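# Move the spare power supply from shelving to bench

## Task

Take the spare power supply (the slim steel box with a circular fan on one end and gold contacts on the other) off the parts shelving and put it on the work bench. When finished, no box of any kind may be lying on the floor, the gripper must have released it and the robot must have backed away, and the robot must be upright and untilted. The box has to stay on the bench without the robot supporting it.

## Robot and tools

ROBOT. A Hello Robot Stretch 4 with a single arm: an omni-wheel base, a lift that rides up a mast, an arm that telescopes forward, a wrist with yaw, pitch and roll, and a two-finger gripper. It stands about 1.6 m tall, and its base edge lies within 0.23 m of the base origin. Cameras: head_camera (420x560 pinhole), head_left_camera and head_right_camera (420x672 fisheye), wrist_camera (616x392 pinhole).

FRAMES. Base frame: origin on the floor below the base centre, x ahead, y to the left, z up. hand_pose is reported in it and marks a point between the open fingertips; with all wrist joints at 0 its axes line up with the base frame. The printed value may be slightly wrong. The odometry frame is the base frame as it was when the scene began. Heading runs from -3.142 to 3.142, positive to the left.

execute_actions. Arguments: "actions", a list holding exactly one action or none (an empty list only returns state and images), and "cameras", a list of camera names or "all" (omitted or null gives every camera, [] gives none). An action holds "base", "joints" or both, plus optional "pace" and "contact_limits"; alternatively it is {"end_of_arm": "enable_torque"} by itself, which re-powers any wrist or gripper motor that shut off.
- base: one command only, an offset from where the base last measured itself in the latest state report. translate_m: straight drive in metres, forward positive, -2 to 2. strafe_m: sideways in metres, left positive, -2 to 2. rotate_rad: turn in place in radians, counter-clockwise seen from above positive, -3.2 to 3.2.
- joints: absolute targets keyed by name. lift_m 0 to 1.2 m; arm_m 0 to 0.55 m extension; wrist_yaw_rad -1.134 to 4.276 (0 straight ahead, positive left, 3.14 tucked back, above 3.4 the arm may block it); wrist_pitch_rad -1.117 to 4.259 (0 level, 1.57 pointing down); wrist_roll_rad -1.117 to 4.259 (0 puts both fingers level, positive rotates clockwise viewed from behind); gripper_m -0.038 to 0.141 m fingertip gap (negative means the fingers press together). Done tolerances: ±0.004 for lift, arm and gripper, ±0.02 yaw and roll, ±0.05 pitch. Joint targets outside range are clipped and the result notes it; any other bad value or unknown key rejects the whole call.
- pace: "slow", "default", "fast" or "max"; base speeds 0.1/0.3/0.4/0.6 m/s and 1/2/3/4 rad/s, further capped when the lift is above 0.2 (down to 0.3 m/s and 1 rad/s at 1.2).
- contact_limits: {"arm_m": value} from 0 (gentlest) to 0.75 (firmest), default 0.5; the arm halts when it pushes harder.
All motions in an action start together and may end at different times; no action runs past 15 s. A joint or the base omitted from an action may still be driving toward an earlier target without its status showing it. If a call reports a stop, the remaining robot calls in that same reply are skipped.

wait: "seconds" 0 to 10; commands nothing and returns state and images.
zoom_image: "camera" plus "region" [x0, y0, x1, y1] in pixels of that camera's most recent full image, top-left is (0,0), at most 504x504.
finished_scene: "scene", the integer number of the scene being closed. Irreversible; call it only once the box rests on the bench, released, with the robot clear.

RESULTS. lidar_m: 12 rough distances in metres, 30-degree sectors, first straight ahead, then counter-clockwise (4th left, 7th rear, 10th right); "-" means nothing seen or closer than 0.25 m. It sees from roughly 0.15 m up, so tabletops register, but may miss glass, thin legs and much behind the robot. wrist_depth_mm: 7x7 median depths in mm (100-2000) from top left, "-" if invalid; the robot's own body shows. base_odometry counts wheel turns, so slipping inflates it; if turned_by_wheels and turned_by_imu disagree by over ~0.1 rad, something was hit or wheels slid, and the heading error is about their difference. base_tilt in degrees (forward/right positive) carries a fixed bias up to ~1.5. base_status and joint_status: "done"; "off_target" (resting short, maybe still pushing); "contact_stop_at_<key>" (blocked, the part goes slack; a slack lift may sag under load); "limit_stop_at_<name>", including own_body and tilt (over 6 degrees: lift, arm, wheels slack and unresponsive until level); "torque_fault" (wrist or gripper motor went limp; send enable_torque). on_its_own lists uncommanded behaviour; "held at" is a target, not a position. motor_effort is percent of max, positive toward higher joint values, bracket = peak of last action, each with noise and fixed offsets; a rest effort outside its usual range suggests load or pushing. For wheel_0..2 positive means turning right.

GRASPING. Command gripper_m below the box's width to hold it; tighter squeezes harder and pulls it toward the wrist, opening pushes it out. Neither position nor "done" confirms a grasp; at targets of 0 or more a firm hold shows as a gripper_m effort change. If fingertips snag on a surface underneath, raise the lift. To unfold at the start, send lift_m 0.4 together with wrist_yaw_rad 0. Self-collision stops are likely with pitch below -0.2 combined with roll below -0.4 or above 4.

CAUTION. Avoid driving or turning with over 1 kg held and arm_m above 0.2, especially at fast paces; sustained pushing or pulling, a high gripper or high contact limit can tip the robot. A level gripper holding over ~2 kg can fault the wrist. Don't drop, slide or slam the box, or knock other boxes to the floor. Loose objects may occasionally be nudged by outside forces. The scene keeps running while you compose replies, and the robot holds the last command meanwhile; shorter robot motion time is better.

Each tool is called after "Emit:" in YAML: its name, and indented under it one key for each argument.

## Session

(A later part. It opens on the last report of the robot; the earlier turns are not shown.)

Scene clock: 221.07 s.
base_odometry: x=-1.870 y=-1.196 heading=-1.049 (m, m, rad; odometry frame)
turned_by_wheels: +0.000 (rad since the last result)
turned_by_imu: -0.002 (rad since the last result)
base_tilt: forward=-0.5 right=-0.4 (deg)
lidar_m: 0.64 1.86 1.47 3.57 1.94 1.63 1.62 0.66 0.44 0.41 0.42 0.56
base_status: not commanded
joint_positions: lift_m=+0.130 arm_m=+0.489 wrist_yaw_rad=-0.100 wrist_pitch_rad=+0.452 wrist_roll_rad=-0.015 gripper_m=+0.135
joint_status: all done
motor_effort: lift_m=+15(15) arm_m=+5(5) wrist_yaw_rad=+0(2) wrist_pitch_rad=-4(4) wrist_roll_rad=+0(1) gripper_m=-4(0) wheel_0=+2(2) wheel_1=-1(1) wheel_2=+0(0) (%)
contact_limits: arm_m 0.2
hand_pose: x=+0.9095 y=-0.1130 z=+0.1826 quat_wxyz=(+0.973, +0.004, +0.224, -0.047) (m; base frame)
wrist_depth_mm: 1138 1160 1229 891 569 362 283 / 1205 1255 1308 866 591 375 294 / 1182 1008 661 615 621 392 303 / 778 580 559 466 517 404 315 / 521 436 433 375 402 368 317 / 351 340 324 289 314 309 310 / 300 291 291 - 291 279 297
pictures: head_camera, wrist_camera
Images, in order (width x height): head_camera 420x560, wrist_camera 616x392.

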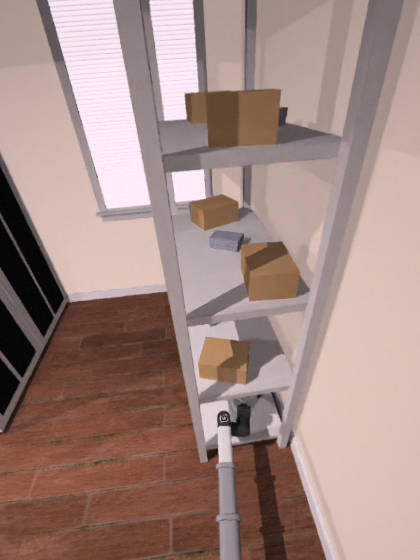

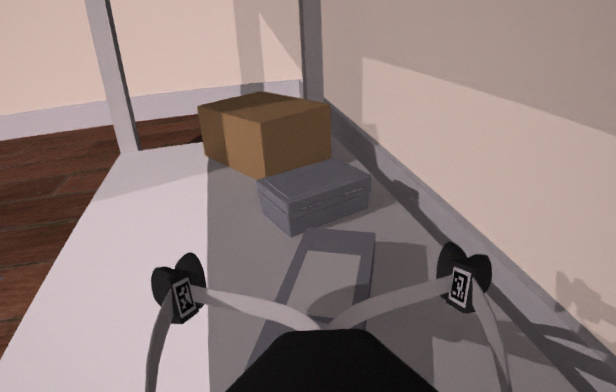

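Emit:
execute_actions:
  actions:
    - {"joints": {"arm_m": 0.52, "lift_m": 0.075}, "pace": "slow"}
  cameras: ["wrist_camera"]

Scene clock: 227.10 s.
base_odometry: x=-1.870 y=-1.196 heading=-1.049 (m, m, rad; odometry frame)
turned_by_wheels: +0.000 (rad since the last result)
turned_by_imu: -0.002 (rad since the last result)
base_tilt: forward=-0.7 right=-0.3 (deg)
lidar_m: 0.64 1.84 1.49 3.55 1.96 1.63 1.62 0.67 0.44 0.41 0.42 0.55
base_status: not commanded
joint_positions: lift_m=+0.075 arm_m=+0.519 wrist_yaw_rad=-0.100 wrist_pitch_rad=+0.452 wrist_roll_rad=-0.015 gripper_m=+0.135
joint_status: all done
motor_effort: lift_m=+15(15) arm_m=+5(4) wrist_yaw_rad=-1(1) wrist_pitch_rad=-5(5) wrist_roll_rad=-1(0) gripper_m=-2(1) wheel_0=+2(2) wheel_1=-1(1) wheel_2=+0(0) (%)
hand_pose: x=+0.9395 y=-0.1130 z=+0.1276 quat_wxyz=(+0.973, +0.004, +0.224, -0.047) (m; base frame)
wrist_depth_mm: 1118 1182 1229 878 549 359 281 / 1160 1205 640 627 585 370 290 / 976 668 574 452 544 384 300 / 569 455 442 389 415 379 307 / 345 340 338 266 309 317 301 / 274 264 213 213 229 239 253 / 234 228 227 - 228 219 -
pictures: wrist_camera
Images, in order (width x height): wrist_camera 616x392.

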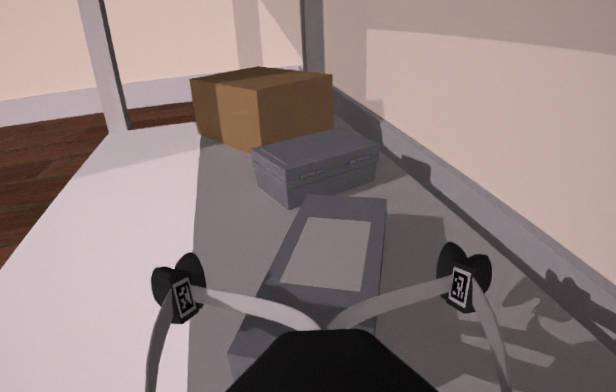

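Emit:
execute_actions:
  actions:
    - {"joints": {"lift_m": 0.057}, "pace": "slow"}
  cameras: ["wrist_camera"]

Scene clock: 230.87 s.
base_odometry: x=-1.870 y=-1.196 heading=-1.049 (m, m, rad; odometry frame)
turned_by_wheels: +0.000 (rad since the last result)
turned_by_imu: -0.001 (rad since the last result)
base_tilt: forward=-0.6 right=-0.5 (deg)
lidar_m: 0.62 1.86 1.49 3.54 1.93 1.64 1.62 0.65 0.44 0.40 0.42 0.55
base_status: not commanded
joint_positions: lift_m=+0.057 arm_m=+0.519 wrist_yaw_rad=-0.100 wrist_pitch_rad=+0.452 wrist_roll_rad=-0.015 gripper_m=+0.135
joint_status: all done
motor_effort: lift_m=+15(16) arm_m=+5(5) wrist_yaw_rad=+0(1) wrist_pitch_rad=-4(4) wrist_roll_rad=-1(0) gripper_m=+0(3) wheel_0=+2(2) wheel_1=-1(1) wheel_2=+0(0) (%)
hand_pose: x=+0.9395 y=-0.1130 z=+0.1096 quat_wxyz=(+0.973, +0.004, +0.224, -0.047) (m; base frame)
wrist_depth_mm: 1118 1160 1229 891 559 359 281 / 1182 1205 585 569 580 375 291 / 904 603 539 407 496 384 300 / 421 410 399 320 355 362 307 / 315 310 306 235 279 286 287 / 250 239 197 189 203 218 230 / 213 206 200 - 208 198 -
pictures: wrist_camera
Images, in order (width x height): wrist_camera 616x392.

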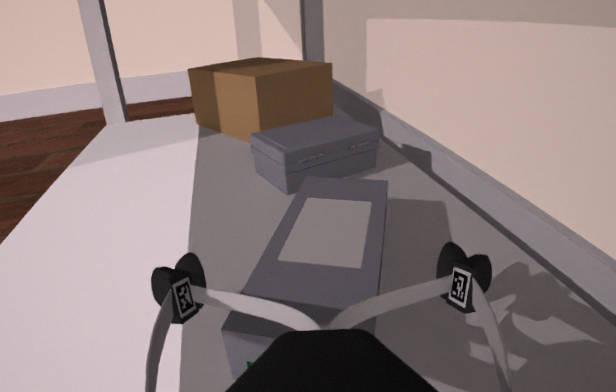

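Emit:
execute_actions:
  actions:
    - {"joints": {"gripper_m": 0.01}}
  cameras: ["wrist_camera"]

Scene clock: 236.60 s.
base_odometry: x=-1.870 y=-1.196 heading=-1.049 (m, m, rad; odometry frame)
turned_by_wheels: +0.000 (rad since the last result)
turned_by_imu: -0.002 (rad since the last result)
base_tilt: forward=-0.5 right=-0.6 (deg)
lidar_m: 0.62 1.86 1.49 3.55 1.94 1.65 1.62 0.66 0.44 0.40 0.42 0.55
base_status: not commanded
joint_positions: lift_m=+0.057 arm_m=+0.519 wrist_yaw_rad=-0.100 wrist_pitch_rad=+0.458 wrist_roll_rad=-0.015 gripper_m=+0.011
joint_status: all done
motor_effort: lift_m=+17(17) arm_m=+5(5) wrist_yaw_rad=-2(7) wrist_pitch_rad=-21(22) wrist_roll_rad=-1(1) gripper_m=-30(28) wheel_0=+2(2) wheel_1=+0(1) wheel_2=+0(0) (%)
hand_pose: x=+0.9389 y=-0.1128 z=+0.1079 quat_wxyz=(+0.973, +0.004, +0.227, -0.047) (m; base frame)
wrist_depth_mm: 1118 1160 1229 891 559 362 282 / 1160 1182 580 559 585 373 290 / 866 574 539 404 484 387 300 / 402 397 387 304 349 359 307 / 306 301 297 220 229 281 285 / 243 243 180 178 182 171 227 / 208 200 195 - 202 191 -
pictures: wrist_camera
Images, in order (width x height): wrist_camera 616x392.

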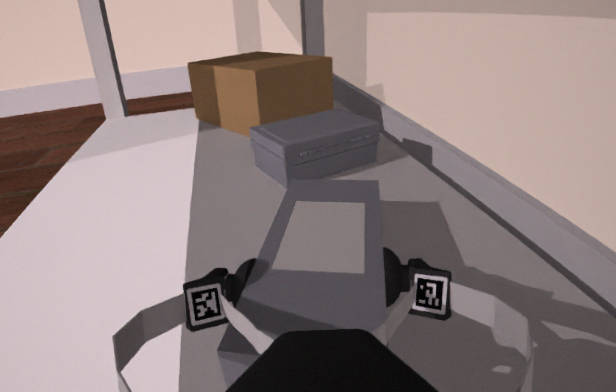

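Emit:
execute_actions:
  actions:
    - {"joints": {"lift_m": 0.11}, "pace": "slow"}
  cameras: ["wrist_camera"]

Scene clock: 239.10 s.
base_odometry: x=-1.870 y=-1.196 heading=-1.049 (m, m, rad; odometry frame)
turned_by_wheels: +0.000 (rad since the last result)
turned_by_imu: -0.001 (rad since the last result)
base_tilt: forward=-0.6 right=-0.5 (deg)
lidar_m: 0.64 1.86 1.47 3.55 1.96 1.65 1.62 0.66 0.46 0.42 0.42 0.54
base_status: not commanded
joint_positions: lift_m=+0.109 arm_m=+0.519 wrist_yaw_rad=-0.100 wrist_pitch_rad=+0.461 wrist_roll_rad=-0.015 gripper_m=+0.011
joint_status: all done
on_its_own: wrist_pitch_rad is at rest, and its effort (-30) is outside its rest range (-23 to +23)
motor_effort: lift_m=+26(27) arm_m=+4(4) wrist_yaw_rad=-2(2) wrist_pitch_rad=-30(29) wrist_roll_rad=+0(1) gripper_m=-29(29) wheel_0=+2(2) wheel_1=-1(0) wheel_2=+0(0) (%)
hand_pose: x=+0.9385 y=-0.1128 z=+0.1593 quat_wxyz=(+0.972, +0.004, +0.229, -0.047) (m; base frame)
wrist_depth_mm: 1118 1160 1229 878 559 359 281 / 1160 1205 1255 768 580 373 290 / 1025 723 603 559 597 389 300 / 699 504 492 402 449 399 309 / 392 387 377 223 233 362 319 / 310 312 179 177 181 171 293 / 267 258 251 - 258 247 -
pictures: wrist_camera
Images, in order (width x height): wrist_camera 616x392.

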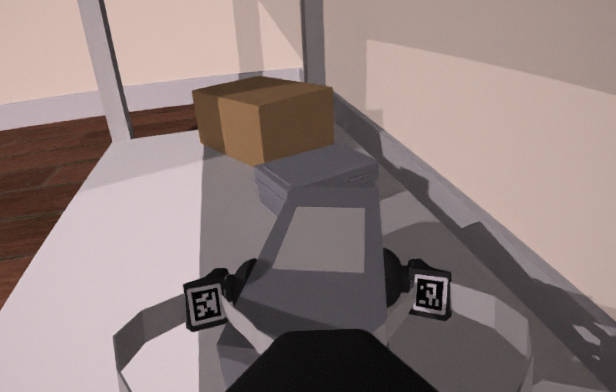

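Emit:
execute_actions:
  actions:
    - {"joints": {"arm_m": 0.0}}
  cameras: ["wrist_camera", "head_left_camera"]

Scene clock: 244.53 s.
base_odometry: x=-1.870 y=-1.196 heading=-1.049 (m, m, rad; odometry frame)
turned_by_wheels: +0.000 (rad since the last result)
turned_by_imu: -0.002 (rad since the last result)
base_tilt: forward=-0.6 right=-0.5 (deg)
lidar_m: 0.48 1.85 1.47 3.53 1.96 1.66 1.63 0.67 0.45 0.41 0.43 0.52
base_status: not commanded
joint_positions: lift_m=+0.109 arm_m=+0.001 wrist_yaw_rad=-0.100 wrist_pitch_rad=+0.461 wrist_roll_rad=-0.015 gripper_m=+0.011
joint_status: all done
on_its_own: wrist_pitch_rad is at rest, and its effort (-32) is outside its rest range (-23 to +23)
motor_effort: lift_m=+26(26) arm_m=-5(5) wrist_yaw_rad=-1(2) wrist_pitch_rad=-32(31) wrist_roll_rad=+0(0) gripper_m=-28(30) wheel_0=+2(2) wheel_1=+0(0) wheel_2=+0(0) (%)
hand_pose: x=+0.4200 y=-0.1128 z=+0.1592 quat_wxyz=(+0.972, +0.004, +0.229, -0.047) (m; base frame)
wrist_depth_mm: 334 1618 1661 1205 668 424 336 / 355 1537 1060 1008 707 442 347 / 960 732 707 676 580 462 362 / 699 480 512 508 539 462 370 / 530 480 512 222 234 449 362 / 421 421 178 177 181 171 366 / 359 349 340 - 349 336 336
pictures: head_left_camera, wrist_camera
Images, in order (width x height): head_left_camera 420x672, wrist_camera 616x392.

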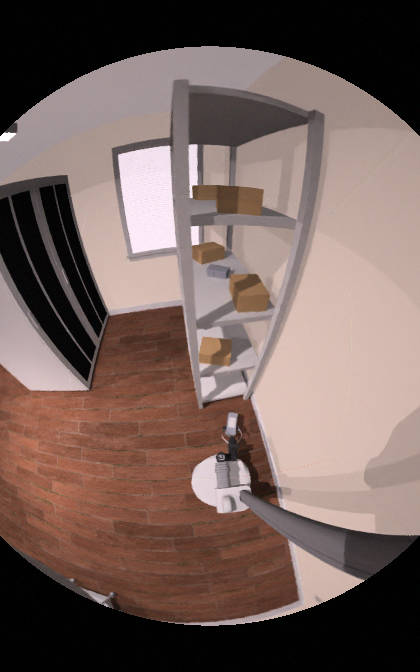

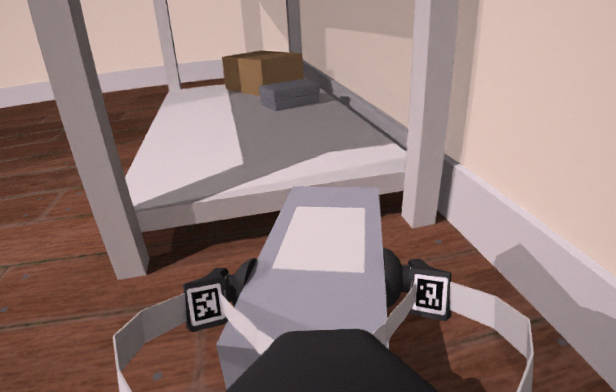

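Emit:
execute_actions:
  actions:
    - {"base": {"rotate_rad": 1.45}, "joints": {"lift_m": 0.18}}
  cameras: ["head_camera", "wrist_camera"]

Scene clock: 271.10 s.
base_odometry: x=-1.870 y=-1.196 heading=+0.401 (m, m, rad; odometry frame)
turned_by_wheels: +1.450 (rad since the last result)
turned_by_imu: +1.441 (rad since the last result)
base_tilt: forward=-0.5 right=-0.6 (deg)
lidar_m: 0.51 3.04 1.62 1.62 0.78 0.48 0.40 0.41 0.50 0.66 0.63 0.53
base_status: done
joint_positions: lift_m=+0.179 arm_m=+0.001 wrist_yaw_rad=-0.100 wrist_pitch_rad=+0.461 wrist_roll_rad=-0.015 gripper_m=+0.011
joint_status: all done
on_its_own: wrist_pitch_rad is at rest, and its effort (-29) is outside its rest range (-23 to +23)
motor_effort: lift_m=+25(28) arm_m=-5(5) wrist_yaw_rad=-2(10) wrist_pitch_rad=-29(32) wrist_roll_rad=+0(1) gripper_m=-28(29) wheel_0=+0(7) wheel_1=-1(8) wheel_2=+2(8) (%)
hand_pose: x=+0.4202 y=-0.1128 z=+0.2295 quat_wxyz=(+0.972, +0.004, +0.228, -0.047) (m; base frame)
wrist_depth_mm: - - - - 1308 1098 1160 / - - - 1863 1366 1138 1281 / 1281 1205 1160 1098 1078 1042 1025 / 866 820 809 715 778 768 750 / 654 647 634 223 233 591 585 / 521 517 178 176 181 170 473 / 445 430 415 - 433 413 413
pictures: head_camera, wrist_camera
Images, in order (width x height): head_camera 420x560, wrist_camera 616x392.

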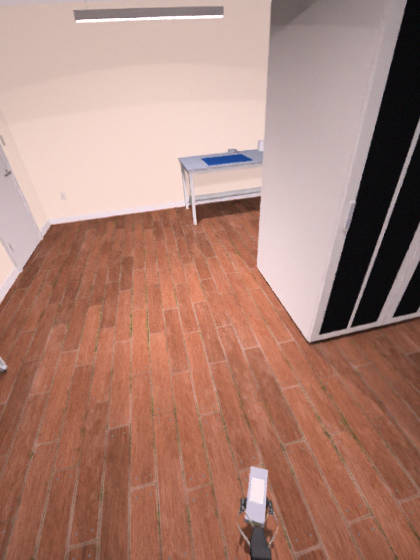

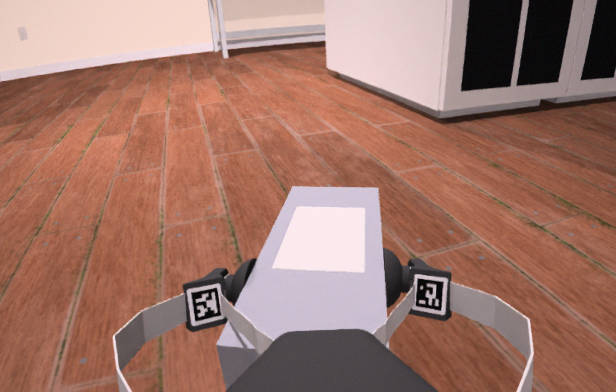

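Emit:
execute_actions:
  actions:
    - {"base": {"translate_m": 2.0}, "pace": "fast"}
  cameras: ["head_camera", "head_left_camera"]

Scene clock: 280.40 s.
base_odometry: x=-0.029 y=-0.415 heading=+0.401 (m, m, rad; odometry frame)
turned_by_wheels: +0.000 (rad since the last result)
turned_by_imu: +0.010 (rad since the last result)
base_tilt: forward=-0.5 right=-0.4 (deg)
lidar_m: 0.51 2.39 2.27 2.04 1.69 2.44 2.36 0.91 0.55 0.48 0.48 0.52
base_status: done
joint_positions: lift_m=+0.179 arm_m=+0.001 wrist_yaw_rad=-0.100 wrist_pitch_rad=+0.461 wrist_roll_rad=-0.015 gripper_m=+0.011
joint_status: not commanded
on_its_own: wrist_pitch_rad is at rest, and its effort (-31) is outside its rest range (-23 to +23)
motor_effort: lift_m=+25(25) arm_m=-5(5) wrist_yaw_rad=-2(2) wrist_pitch_rad=-31(31) wrist_roll_rad=-1(0) gripper_m=-29(29) wheel_0=-1(8) wheel_1=+0(4) wheel_2=+0(12) (%)
hand_pose: x=+0.4201 y=-0.1128 z=+0.2294 quat_wxyz=(+0.972, +0.004, +0.229, -0.047) (m; base frame)
wrist_depth_mm: 1708 1756 1863 - - 1921 1537 / 1708 1808 1921 1863 1808 1708 1537 / 1281 1205 1138 1098 1060 1078 1042 / 866 854 820 732 778 768 750 / 654 640 634 223 233 591 580 / 521 517 178 176 181 171 477 / 445 433 415 - 430 407 413
pictures: head_camera, head_left_camera
Images, in order (width x height): head_camera 420x560, head_left_camera 420x672.

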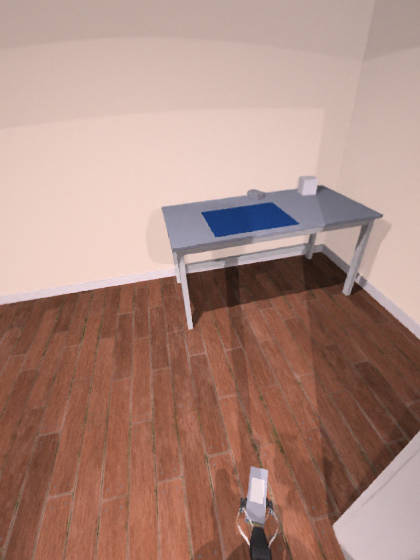

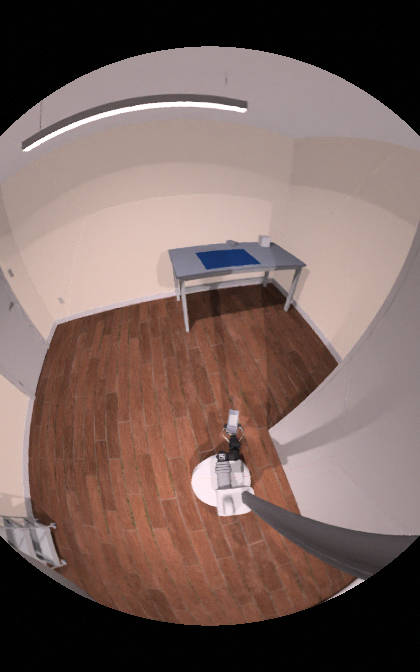

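Emit:
execute_actions:
  actions:
    - {"base": {"translate_m": 0.92}, "joints": {"lift_m": 0.85}}
  cameras: ["head_camera"]

Emit:
execute_actions:
  actions:
    - {"base": {"rotate_rad": 0.29}}
  cameras: []

Emit:
execute_actions:
  actions:
    - {"base": {"strafe_m": -0.42}}

Scene clock: 294.43 s.
base_odometry: x=+0.818 y=-0.056 heading=+0.401 (m, m, rad; odometry frame)
turned_by_wheels: +0.000 (rad since the last result)
turned_by_imu: +0.003 (rad since the last result)
base_tilt: forward=-0.4 right=-0.4 (deg)
lidar_m: 0.50 0.65 1.78 2.20 2.25 2.25 2.82 0.71 0.76 1.46 1.23 0.51
base_status: done
joint_positions: lift_m=+0.849 arm_m=+0.001 wrist_yaw_rad=-0.100 wrist_pitch_rad=+0.461 wrist_roll_rad=-0.015 gripper_m=+0.011
joint_status: all done
on_its_own: wrist_pitch_rad is at rest, and its effort (-30) is outside its rest range (-23 to +23)
motor_effort: lift_m=+26(26) arm_m=-5(5) wrist_yaw_rad=-3(2) wrist_pitch_rad=-30(31) wrist_roll_rad=+0(1) gripper_m=-31(30) wheel_0=+2(6) wheel_1=-1(5) wheel_2=+1(11) (%)
hand_pose: x=+0.4201 y=-0.1128 z=+0.8994 quat_wxyz=(+0.972, +0.004, +0.228, -0.047) (m; base frame)
wrist_depth_mm: 991 1042 1138 1205 1308 1366 1366 / 1042 1098 1182 1229 1366 1205 1308 / 1118 917 854 842 809 788 788 / 1138 634 621 554 627 699 1464 / 492 508 525 222 232 1661 1499 / 1336 535 179 176 181 171 1308 / 1255 634 1182 - 1205 1182 1138
pictures: head_camera
Images, in order (width x height): head_camera 420x560.

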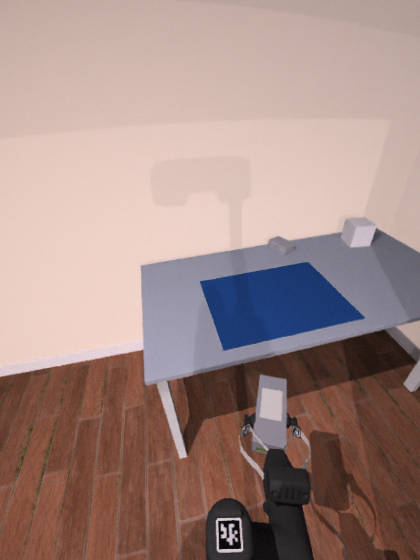

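Scene clock: 295.60 s.
base_odometry: x=+0.818 y=-0.056 heading=+0.691 (m, m, rad; odometry frame)
turned_by_wheels: +0.290 (rad since the last result)
turned_by_imu: +0.288 (rad since the last result)
base_tilt: forward=-0.7 right=-0.5 (deg)
lidar_m: 0.46 1.59 2.24 2.20 2.25 3.33 0.90 0.70 1.01 1.53 0.89 0.52
base_status: done
joint_positions: lift_m=+0.849 arm_m=+0.001 wrist_yaw_rad=-0.100 wrist_pitch_rad=+0.461 wrist_roll_rad=-0.015 gripper_m=+0.011
joint_status: not commanded
on_its_own: wrist_pitch_rad is at rest, and its effort (-30) is outside its rest range (-23 to +23)
motor_effort: lift_m=+26(25) arm_m=-4(5) wrist_yaw_rad=-2(8) wrist_pitch_rad=-30(29) wrist_roll_rad=+0(1) gripper_m=-30(30) wheel_0=+1(6) wheel_1=-1(5) wheel_2=+2(6) (%)
hand_pose: x=+0.4201 y=-0.1128 z=+0.8994 quat_wxyz=(+0.972, +0.004, +0.228, -0.047) (m; base frame)
wrist_depth_mm: 1118 1098 1118 1138 1138 1138 1138 / 1182 1205 1205 1160 1182 1160 1138 / 1281 1281 1042 842 809 788 778 / 1397 1366 621 544 580 574 559 / 1499 1499 504 223 233 569 1397 / 1464 1397 179 176 180 171 1308 / 1255 1205 1160 - 1182 1138 1138
pictures: none
No camera images: the call's "cameras" was empty. Leave "cameras" out to get every camera's image.

Scene clock: 298.33 s.
base_odometry: x=+1.086 y=-0.380 heading=+0.691 (m, m, rad; odometry frame)
turned_by_wheels: +0.000 (rad since the last result)
turned_by_imu: -0.003 (rad since the last result)
base_tilt: forward=-0.4 right=-0.4 (deg)
lidar_m: 0.49 0.66 2.27 2.61 2.60 3.39 0.66 0.72 1.05 1.10 0.84 0.51
base_status: done
joint_positions: lift_m=+0.849 arm_m=+0.001 wrist_yaw_rad=-0.100 wrist_pitch_rad=+0.461 wrist_roll_rad=-0.015 gripper_m=+0.011
joint_status: not commanded
on_its_own: wrist_pitch_rad is at rest, and its effort (-31) is outside its rest range (-23 to +23)
motor_effort: lift_m=+25(26) arm_m=-5(4) wrist_yaw_rad=-2(3) wrist_pitch_rad=-31(30) wrist_roll_rad=+0(0) gripper_m=-31(29) wheel_0=+0(6) wheel_1=+0(6) wheel_2=+0(2) (%)
hand_pose: x=+0.4201 y=-0.1128 z=+0.8994 quat_wxyz=(+0.972, +0.004, +0.229, -0.047) (m; base frame)
wrist_depth_mm: 1078 1098 1078 1078 1098 1098 1098 / 1138 1160 1160 1160 1182 1160 1042 / 1229 917 866 831 809 809 788 / 647 627 615 549 585 574 569 / 492 492 484 223 234 492 539 / 1397 1336 178 176 181 171 1281 / 1229 1182 1160 - 1205 1138 1138
pictures: head_camera, head_left_camera, head_right_camera, wrist_camera
Images, in order (width x height): head_camera 420x560, head_left_camera 420x672, head_right_camera 420x672, wrist_camera 616x392.

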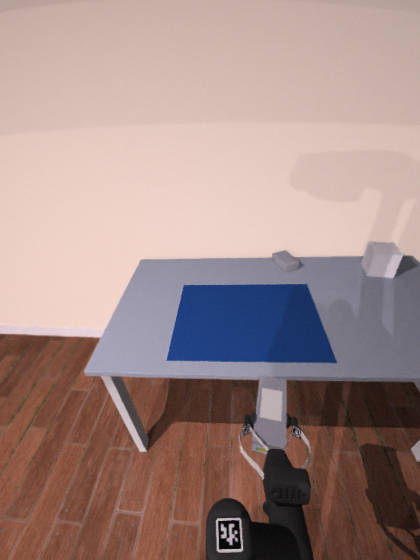

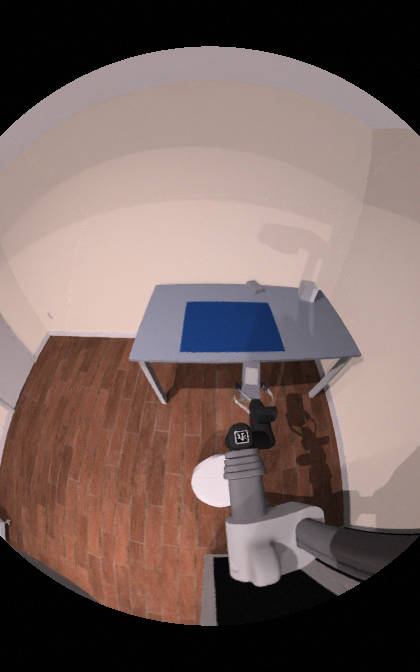

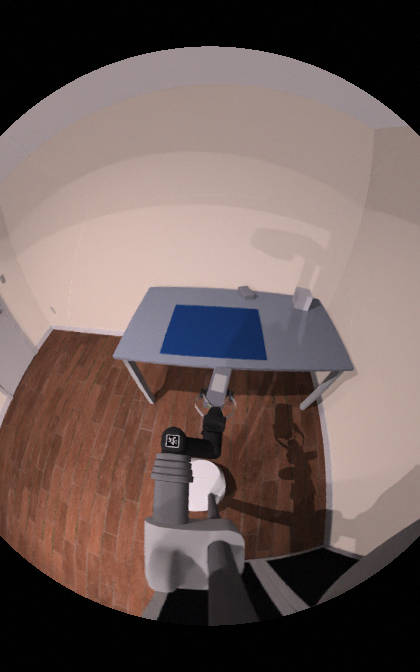

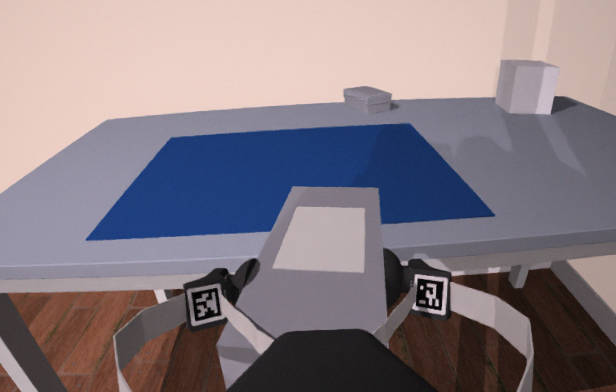

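Emit:
execute_actions:
  actions:
    - {"joints": {"arm_m": 0.48, "lift_m": 0.78}}
  cameras: ["head_camera", "wrist_camera"]

Scene clock: 308.40 s.
base_odometry: x=+1.086 y=-0.380 heading=+0.691 (m, m, rad; odometry frame)
turned_by_wheels: +0.000 (rad since the last result)
turned_by_imu: -0.002 (rad since the last result)
base_tilt: forward=-0.5 right=-0.4 (deg)
lidar_m: 0.61 0.66 2.28 2.61 2.62 3.38 0.66 0.71 1.07 1.09 0.86 0.64
base_status: not commanded
joint_positions: lift_m=+0.780 arm_m=+0.479 wrist_yaw_rad=-0.100 wrist_pitch_rad=+0.461 wrist_roll_rad=-0.015 gripper_m=+0.011
joint_status: all done
on_its_own: wrist_pitch_rad is at rest, and its effort (-29) is outside its rest range (-23 to +23)
motor_effort: lift_m=+18(24) arm_m=+5(5) wrist_yaw_rad=-3(2) wrist_pitch_rad=-29(33) wrist_roll_rad=+0(1) gripper_m=-31(30) wheel_0=+0(0) wheel_1=+0(0) wheel_2=+0(0) (%)
hand_pose: x=+0.8985 y=-0.1127 z=+0.8300 quat_wxyz=(+0.972, +0.004, +0.228, -0.047) (m; base frame)
wrist_depth_mm: 647 647 654 647 661 661 654 / 683 699 699 707 699 699 699 / 715 715 654 634 580 549 585 / 488 469 452 404 433 427 418 / 362 359 351 223 232 330 325 / 289 287 179 177 181 171 265 / 248 239 232 - 240 228 -
pictures: head_camera, wrist_camera
Images, in order (width x height): head_camera 420x560, wrist_camera 616x392.

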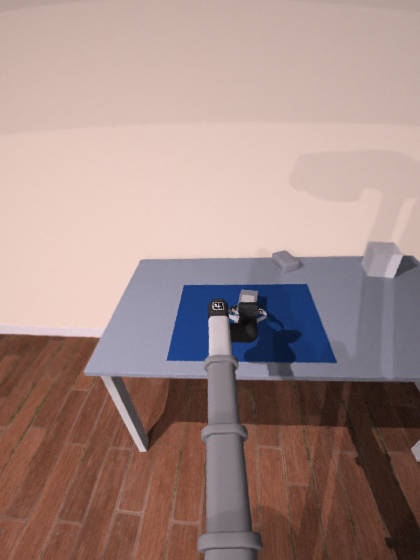

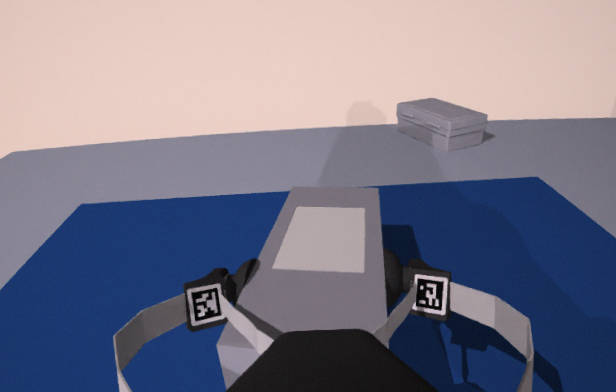

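Emit:
execute_actions:
  actions:
    - {"joints": {"lift_m": 0.75}, "pace": "slow"}
  cameras: ["wrist_camera"]

Scene clock: 312.37 s.
base_odometry: x=+1.086 y=-0.380 heading=+0.691 (m, m, rad; odometry frame)
turned_by_wheels: +0.000 (rad since the last result)
turned_by_imu: -0.002 (rad since the last result)
base_tilt: forward=-0.4 right=-0.5 (deg)
lidar_m: 0.62 0.66 2.27 2.61 2.60 3.37 0.66 0.72 1.05 1.10 0.84 0.65
base_status: not commanded
joint_positions: lift_m=+0.750 arm_m=+0.479 wrist_yaw_rad=-0.100 wrist_pitch_rad=+0.460 wrist_roll_rad=-0.015 gripper_m=+0.011
joint_status: all done
on_its_own: wrist_pitch_rad is at rest, and its effort (-29) is outside its rest range (-23 to +23)
motor_effort: lift_m=+17(17) arm_m=+5(5) wrist_yaw_rad=-2(3) wrist_pitch_rad=-29(32) wrist_roll_rad=-1(0) gripper_m=-31(31) wheel_0=+0(0) wheel_1=+0(0) wheel_2=+0(0) (%)
hand_pose: x=+0.8985 y=-0.1127 z=+0.8002 quat_wxyz=(+0.972, +0.004, +0.228, -0.047) (m; base frame)
wrist_depth_mm: 640 647 661 654 654 668 654 / 683 691 699 699 691 683 691 / 621 591 564 539 525 517 504 / 415 402 394 312 353 366 359 / 310 309 304 222 230 286 281 / 248 248 178 177 182 171 229 / 213 206 200 - 206 197 -
pictures: wrist_camera
Images, in order (width x height): wrist_camera 616x392.

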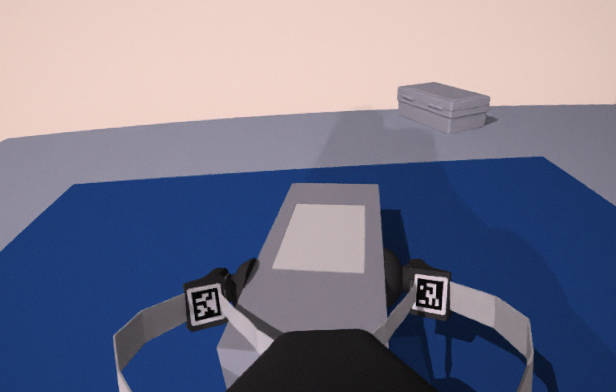

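Emit:
execute_actions:
  actions:
    - {"joints": {"lift_m": 0.743}, "pace": "slow"}
  cameras: ["wrist_camera"]

Scene clock: 314.23 s.
base_odometry: x=+1.086 y=-0.380 heading=+0.691 (m, m, rad; odometry frame)
turned_by_wheels: +0.000 (rad since the last result)
turned_by_imu: -0.001 (rad since the last result)
base_tilt: forward=-0.4 right=-0.5 (deg)
lidar_m: 0.61 0.67 2.28 2.62 2.62 3.37 0.66 0.72 1.05 1.11 0.85 0.64
base_status: not commanded
joint_positions: lift_m=+0.743 arm_m=+0.479 wrist_yaw_rad=-0.100 wrist_pitch_rad=+0.459 wrist_roll_rad=-0.015 gripper_m=+0.011
joint_status: all done
on_its_own: wrist_pitch_rad is at rest, and its effort (-24) is outside its rest range (-23 to +23)
motor_effort: lift_m=+17(18) arm_m=+5(5) wrist_yaw_rad=-2(2) wrist_pitch_rad=-24(28) wrist_roll_rad=+0(0) gripper_m=-29(30) wheel_0=+0(0) wheel_1=+0(0) wheel_2=+0(0) (%)
hand_pose: x=+0.8987 y=-0.1128 z=+0.7937 quat_wxyz=(+0.973, +0.004, +0.227, -0.047) (m; base frame)
wrist_depth_mm: 647 654 654 661 654 654 654 / 683 683 699 691 683 676 691 / 609 580 549 530 512 500 492 / 402 392 384 301 345 355 353 / 303 300 294 221 229 277 272 / 240 240 180 179 182 173 226 / 206 200 193 - 200 190 -
pictures: wrist_camera
Images, in order (width x height): wrist_camera 616x392.

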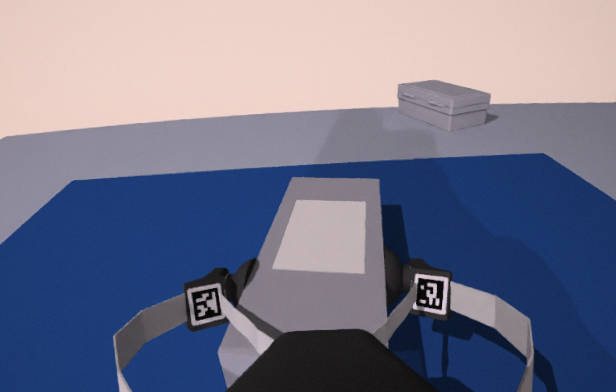

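The load is easing off the wrist, so the supply is resting on the mat. Releasing now.

Emit:
execute_actions:
  actions:
    - {"joints": {"gripper_m": 0.13}}
  cameras: ["wrist_camera"]

Scene clock: 319.60 s.
base_odometry: x=+1.086 y=-0.380 heading=+0.691 (m, m, rad; odometry frame)
turned_by_wheels: +0.000 (rad since the last result)
turned_by_imu: -0.002 (rad since the last result)
base_tilt: forward=-0.5 right=-0.5 (deg)
lidar_m: 0.61 0.65 2.27 2.61 2.62 3.37 0.67 0.70 1.07 1.10 0.85 0.64
base_status: not commanded
joint_positions: lift_m=+0.743 arm_m=+0.479 wrist_yaw_rad=-0.099 wrist_pitch_rad=+0.452 wrist_roll_rad=-0.015 gripper_m=+0.130
joint_status: all done
motor_effort: lift_m=+17(17) arm_m=+4(5) wrist_yaw_rad=-4(0) wrist_pitch_rad=-6(23) wrist_roll_rad=+0(0) gripper_m=-3(31) wheel_0=+3(3) wheel_1=+0(0) wheel_2=+0(0) (%)
hand_pose: x=+0.8996 y=-0.1128 z=+0.7954 quat_wxyz=(+0.973, +0.004, +0.224, -0.047) (m; base frame)
wrist_depth_mm: 647 647 661 654 647 668 668 / 691 683 699 699 699 683 691 / 634 603 580 554 535 525 508 / 424 404 397 315 357 368 362 / 310 309 303 229 279 283 279 / 248 237 196 187 200 218 228 / 212 204 198 - 204 196 -
pictures: wrist_camera
Images, in order (width x height): wrist_camera 616x392.

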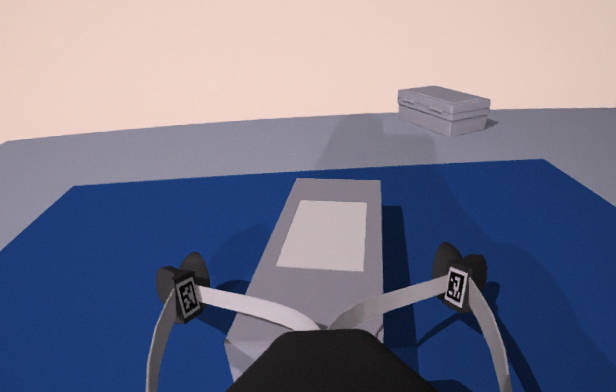

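Emit:
execute_actions:
  actions:
    - {"joints": {"lift_m": 0.82}}
  cameras: []

Emit:
execute_actions:
  actions:
    - {"joints": {"arm_m": 0.0}, "base": {"translate_m": -0.2}}

Scene clock: 321.90 s.
base_odometry: x=+1.086 y=-0.380 heading=+0.691 (m, m, rad; odometry frame)
turned_by_wheels: +0.000 (rad since the last result)
turned_by_imu: -0.001 (rad since the last result)
base_tilt: forward=-0.4 right=-0.5 (deg)
lidar_m: 0.62 0.67 2.25 2.61 2.62 3.37 0.67 0.71 1.05 1.11 0.85 0.62
base_status: not commanded
joint_positions: lift_m=+0.820 arm_m=+0.479 wrist_yaw_rad=-0.099 wrist_pitch_rad=+0.452 wrist_roll_rad=-0.015 gripper_m=+0.130
joint_status: all done
motor_effort: lift_m=+23(23) arm_m=+5(5) wrist_yaw_rad=-3(3) wrist_pitch_rad=-5(4) wrist_roll_rad=-1(1) gripper_m=-3(1) wheel_0=+3(3) wheel_1=+0(0) wheel_2=+0(0) (%)
hand_pose: x=+0.8996 y=-0.1128 z=+0.8719 quat_wxyz=(+0.973, +0.004, +0.224, -0.047) (m; base frame)
wrist_depth_mm: 640 654 647 654 668 654 654 / 683 691 691 699 699 699 699 / 741 750 723 741 723 732 732 / 603 585 569 559 539 530 521 / 449 439 430 413 421 407 402 / 351 338 325 291 312 312 322 / 301 291 301 - 294 281 281
pictures: none
No camera images: the call's "cameras" was empty. Leave "cameras" out to get every camera's image.

Scene clock: 324.40 s.
base_odometry: x=+0.932 y=-0.507 heading=+0.691 (m, m, rad; odometry frame)
turned_by_wheels: +0.000 (rad since the last result)
turned_by_imu: -0.002 (rad since the last result)
base_tilt: forward=-0.4 right=-0.5 (deg)
lidar_m: 0.82 0.85 2.59 2.65 2.53 0.46 0.46 0.52 0.74 1.08 1.10 0.85
base_status: done
joint_positions: lift_m=+0.820 arm_m=+0.001 wrist_yaw_rad=-0.100 wrist_pitch_rad=+0.452 wrist_roll_rad=-0.015 gripper_m=+0.130
joint_status: all done
motor_effort: lift_m=+22(23) arm_m=-4(5) wrist_yaw_rad=-2(4) wrist_pitch_rad=-3(5) wrist_roll_rad=+0(1) gripper_m=-3(0) wheel_0=-1(7) wheel_1=+2(4) wheel_2=-1(8) (%)
hand_pose: x=+0.4212 y=-0.1129 z=+0.8719 quat_wxyz=(+0.973, +0.004, +0.224, -0.047) (m; base frame)
wrist_depth_mm: 1281 1255 1281 1281 1281 1255 1281 / 1336 1336 1308 1308 1308 1118 1281 / 1366 866 820 798 778 759 750 / 691 683 691 691 707 1430 1336 / 820 1661 1499 1661 1537 1537 1464 / 842 1366 1308 1366 1281 1229 1308 / 1182 1138 1205 - 1205 1118 1138
pictures: head_camera, head_left_camera, head_right_camera, wrist_camera
Images, in order (width x height): head_camera 420x560, head_left_camera 420x672, head_right_camera 420x672, wrist_camera 616x392.

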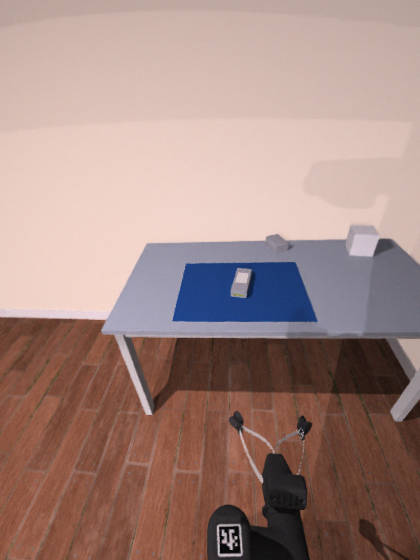

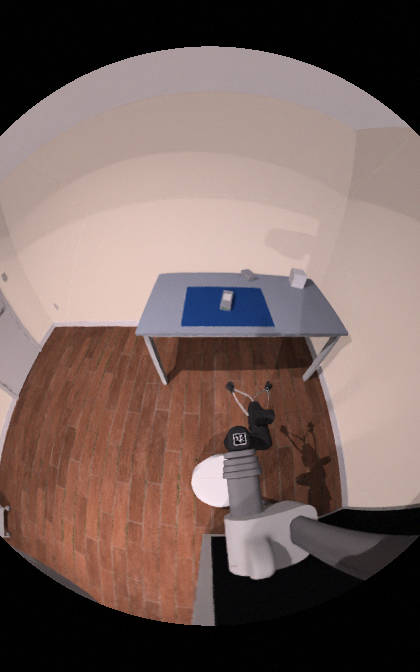

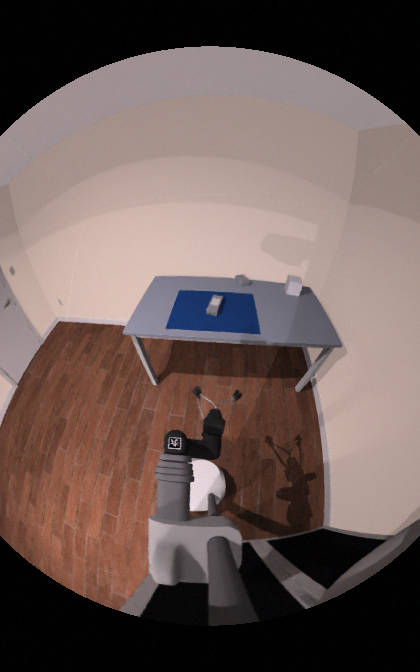

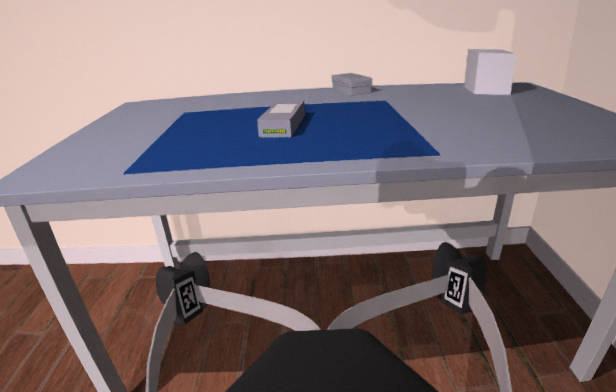

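Emit:
execute_actions:
  actions:
    - {"base": {"strafe_m": 0.75}, "joints": {"lift_m": 0.45, "wrist_pitch_rad": 0.0, "wrist_yaw_rad": 0.0}, "pace": "fast"}
  cameras: []

Emit:
execute_actions:
  actions:
    - {"base": {"rotate_rad": 2.9}, "pace": "fast"}

Scene clock: 339.37 s.
base_odometry: x=+0.454 y=+0.070 heading=+0.691 (m, m, rad; odometry frame)
turned_by_wheels: +0.000 (rad since the last result)
turned_by_imu: +0.000 (rad since the last result)
base_tilt: forward=-0.5 right=-0.4 (deg)
lidar_m: 1.03 1.84 1.92 1.92 1.85 3.04 2.69 0.81 0.74 1.83 1.17 0.89
base_status: done
joint_positions: lift_m=+0.450 arm_m=+0.001 wrist_yaw_rad=+0.000 wrist_pitch_rad=+0.002 wrist_roll_rad=-0.015 gripper_m=+0.130
joint_status: all done
motor_effort: lift_m=+15(19) arm_m=-5(5) wrist_yaw_rad=-1(1) wrist_pitch_rad=-5(11) wrist_roll_rad=-1(0) gripper_m=-1(3) wheel_0=-1(13) wheel_1=+0(10) wheel_2=-1(0) (%)
hand_pose: x=+0.4602 y=-0.0875 z=+0.6278 quat_wxyz=(+1.000, -0.008, +0.001, +0.000) (m; base frame)
wrist_depth_mm: 1576 1537 1499 1430 1397 1397 1366 / 1576 1537 1499 1499 1464 1397 1336 / 1576 1537 1464 1464 1397 661 634 / 1576 1576 1537 1499 1308 1397 1366 / 1576 1576 1537 1464 1464 1397 1366 / 1618 1537 1537 1464 707 1255 1366 / 1464 1430 1537 - 699 1255 1308
pictures: none
No camera images: the call's "cameras" was empty. Leave "cameras" out to get every camera's image.

Scene clock: 341.63 s.
base_odometry: x=+0.454 y=+0.070 heading=-2.692 (m, m, rad; odometry frame)
turned_by_wheels: +2.900 (rad since the last result)
turned_by_imu: +2.885 (rad since the last result)
base_tilt: forward=-0.5 right=-0.4 (deg)
lidar_m: 3.00 1.02 0.74 1.04 1.59 0.97 0.91 1.74 2.06 1.91 1.85 1.89
base_status: done
joint_positions: lift_m=+0.450 arm_m=+0.001 wrist_yaw_rad=+0.000 wrist_pitch_rad=+0.002 wrist_roll_rad=-0.015 gripper_m=+0.130
joint_status: not commanded
motor_effort: lift_m=+18(18) arm_m=-5(5) wrist_yaw_rad=-3(2) wrist_pitch_rad=-4(5) wrist_roll_rad=-1(1) gripper_m=+0(3) wheel_0=+0(6) wheel_1=+2(8) wheel_2=+0(11) (%)
hand_pose: x=+0.4603 y=-0.0873 z=+0.6276 quat_wxyz=(+1.000, -0.008, +0.001, +0.000) (m; base frame)
wrist_depth_mm: - - - - - - - / - - - - - - - / - - - - - - - / - - - - - - - / - - - - - - - / 1863 1863 1808 - 1708 1708 1808 / 1464 1397 1499 - 1430 1336 1308
pictures: head_camera, head_left_camera, head_right_camera, wrist_camera
Images, in order (width x height): head_camera 420x560, head_left_camera 420x672, head_right_camera 420x672, wrist_camera 616x392.

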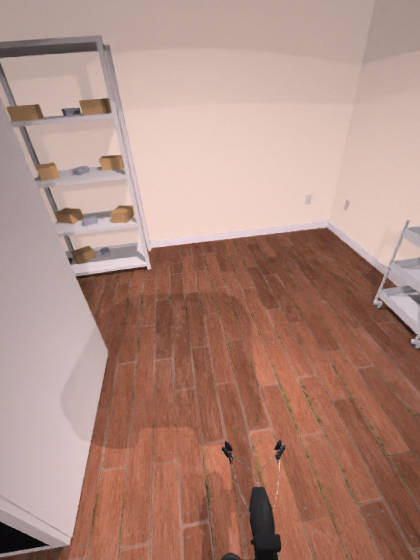

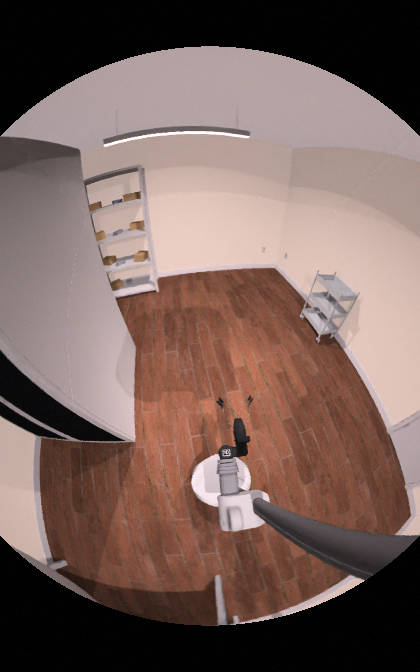

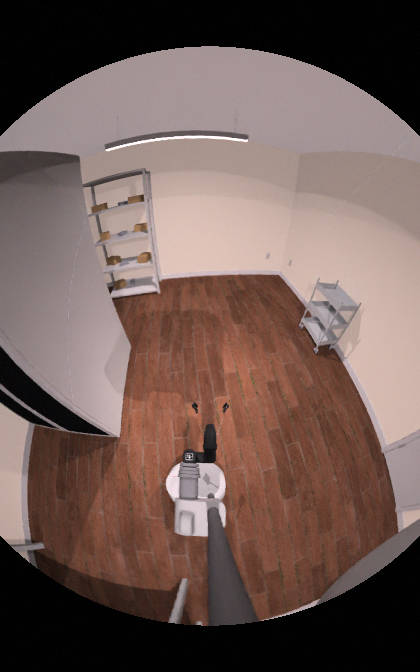

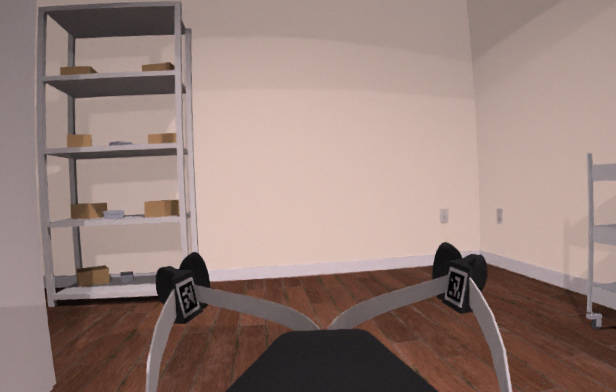

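All seven cardboard boxes are still on the shelves and the floor is clear. The power supply is on the bench and the robot is well away from it, so I'm ending scene 1.

Emit:
finished_scene:
  scene: 1

The scene is finished: the task was done.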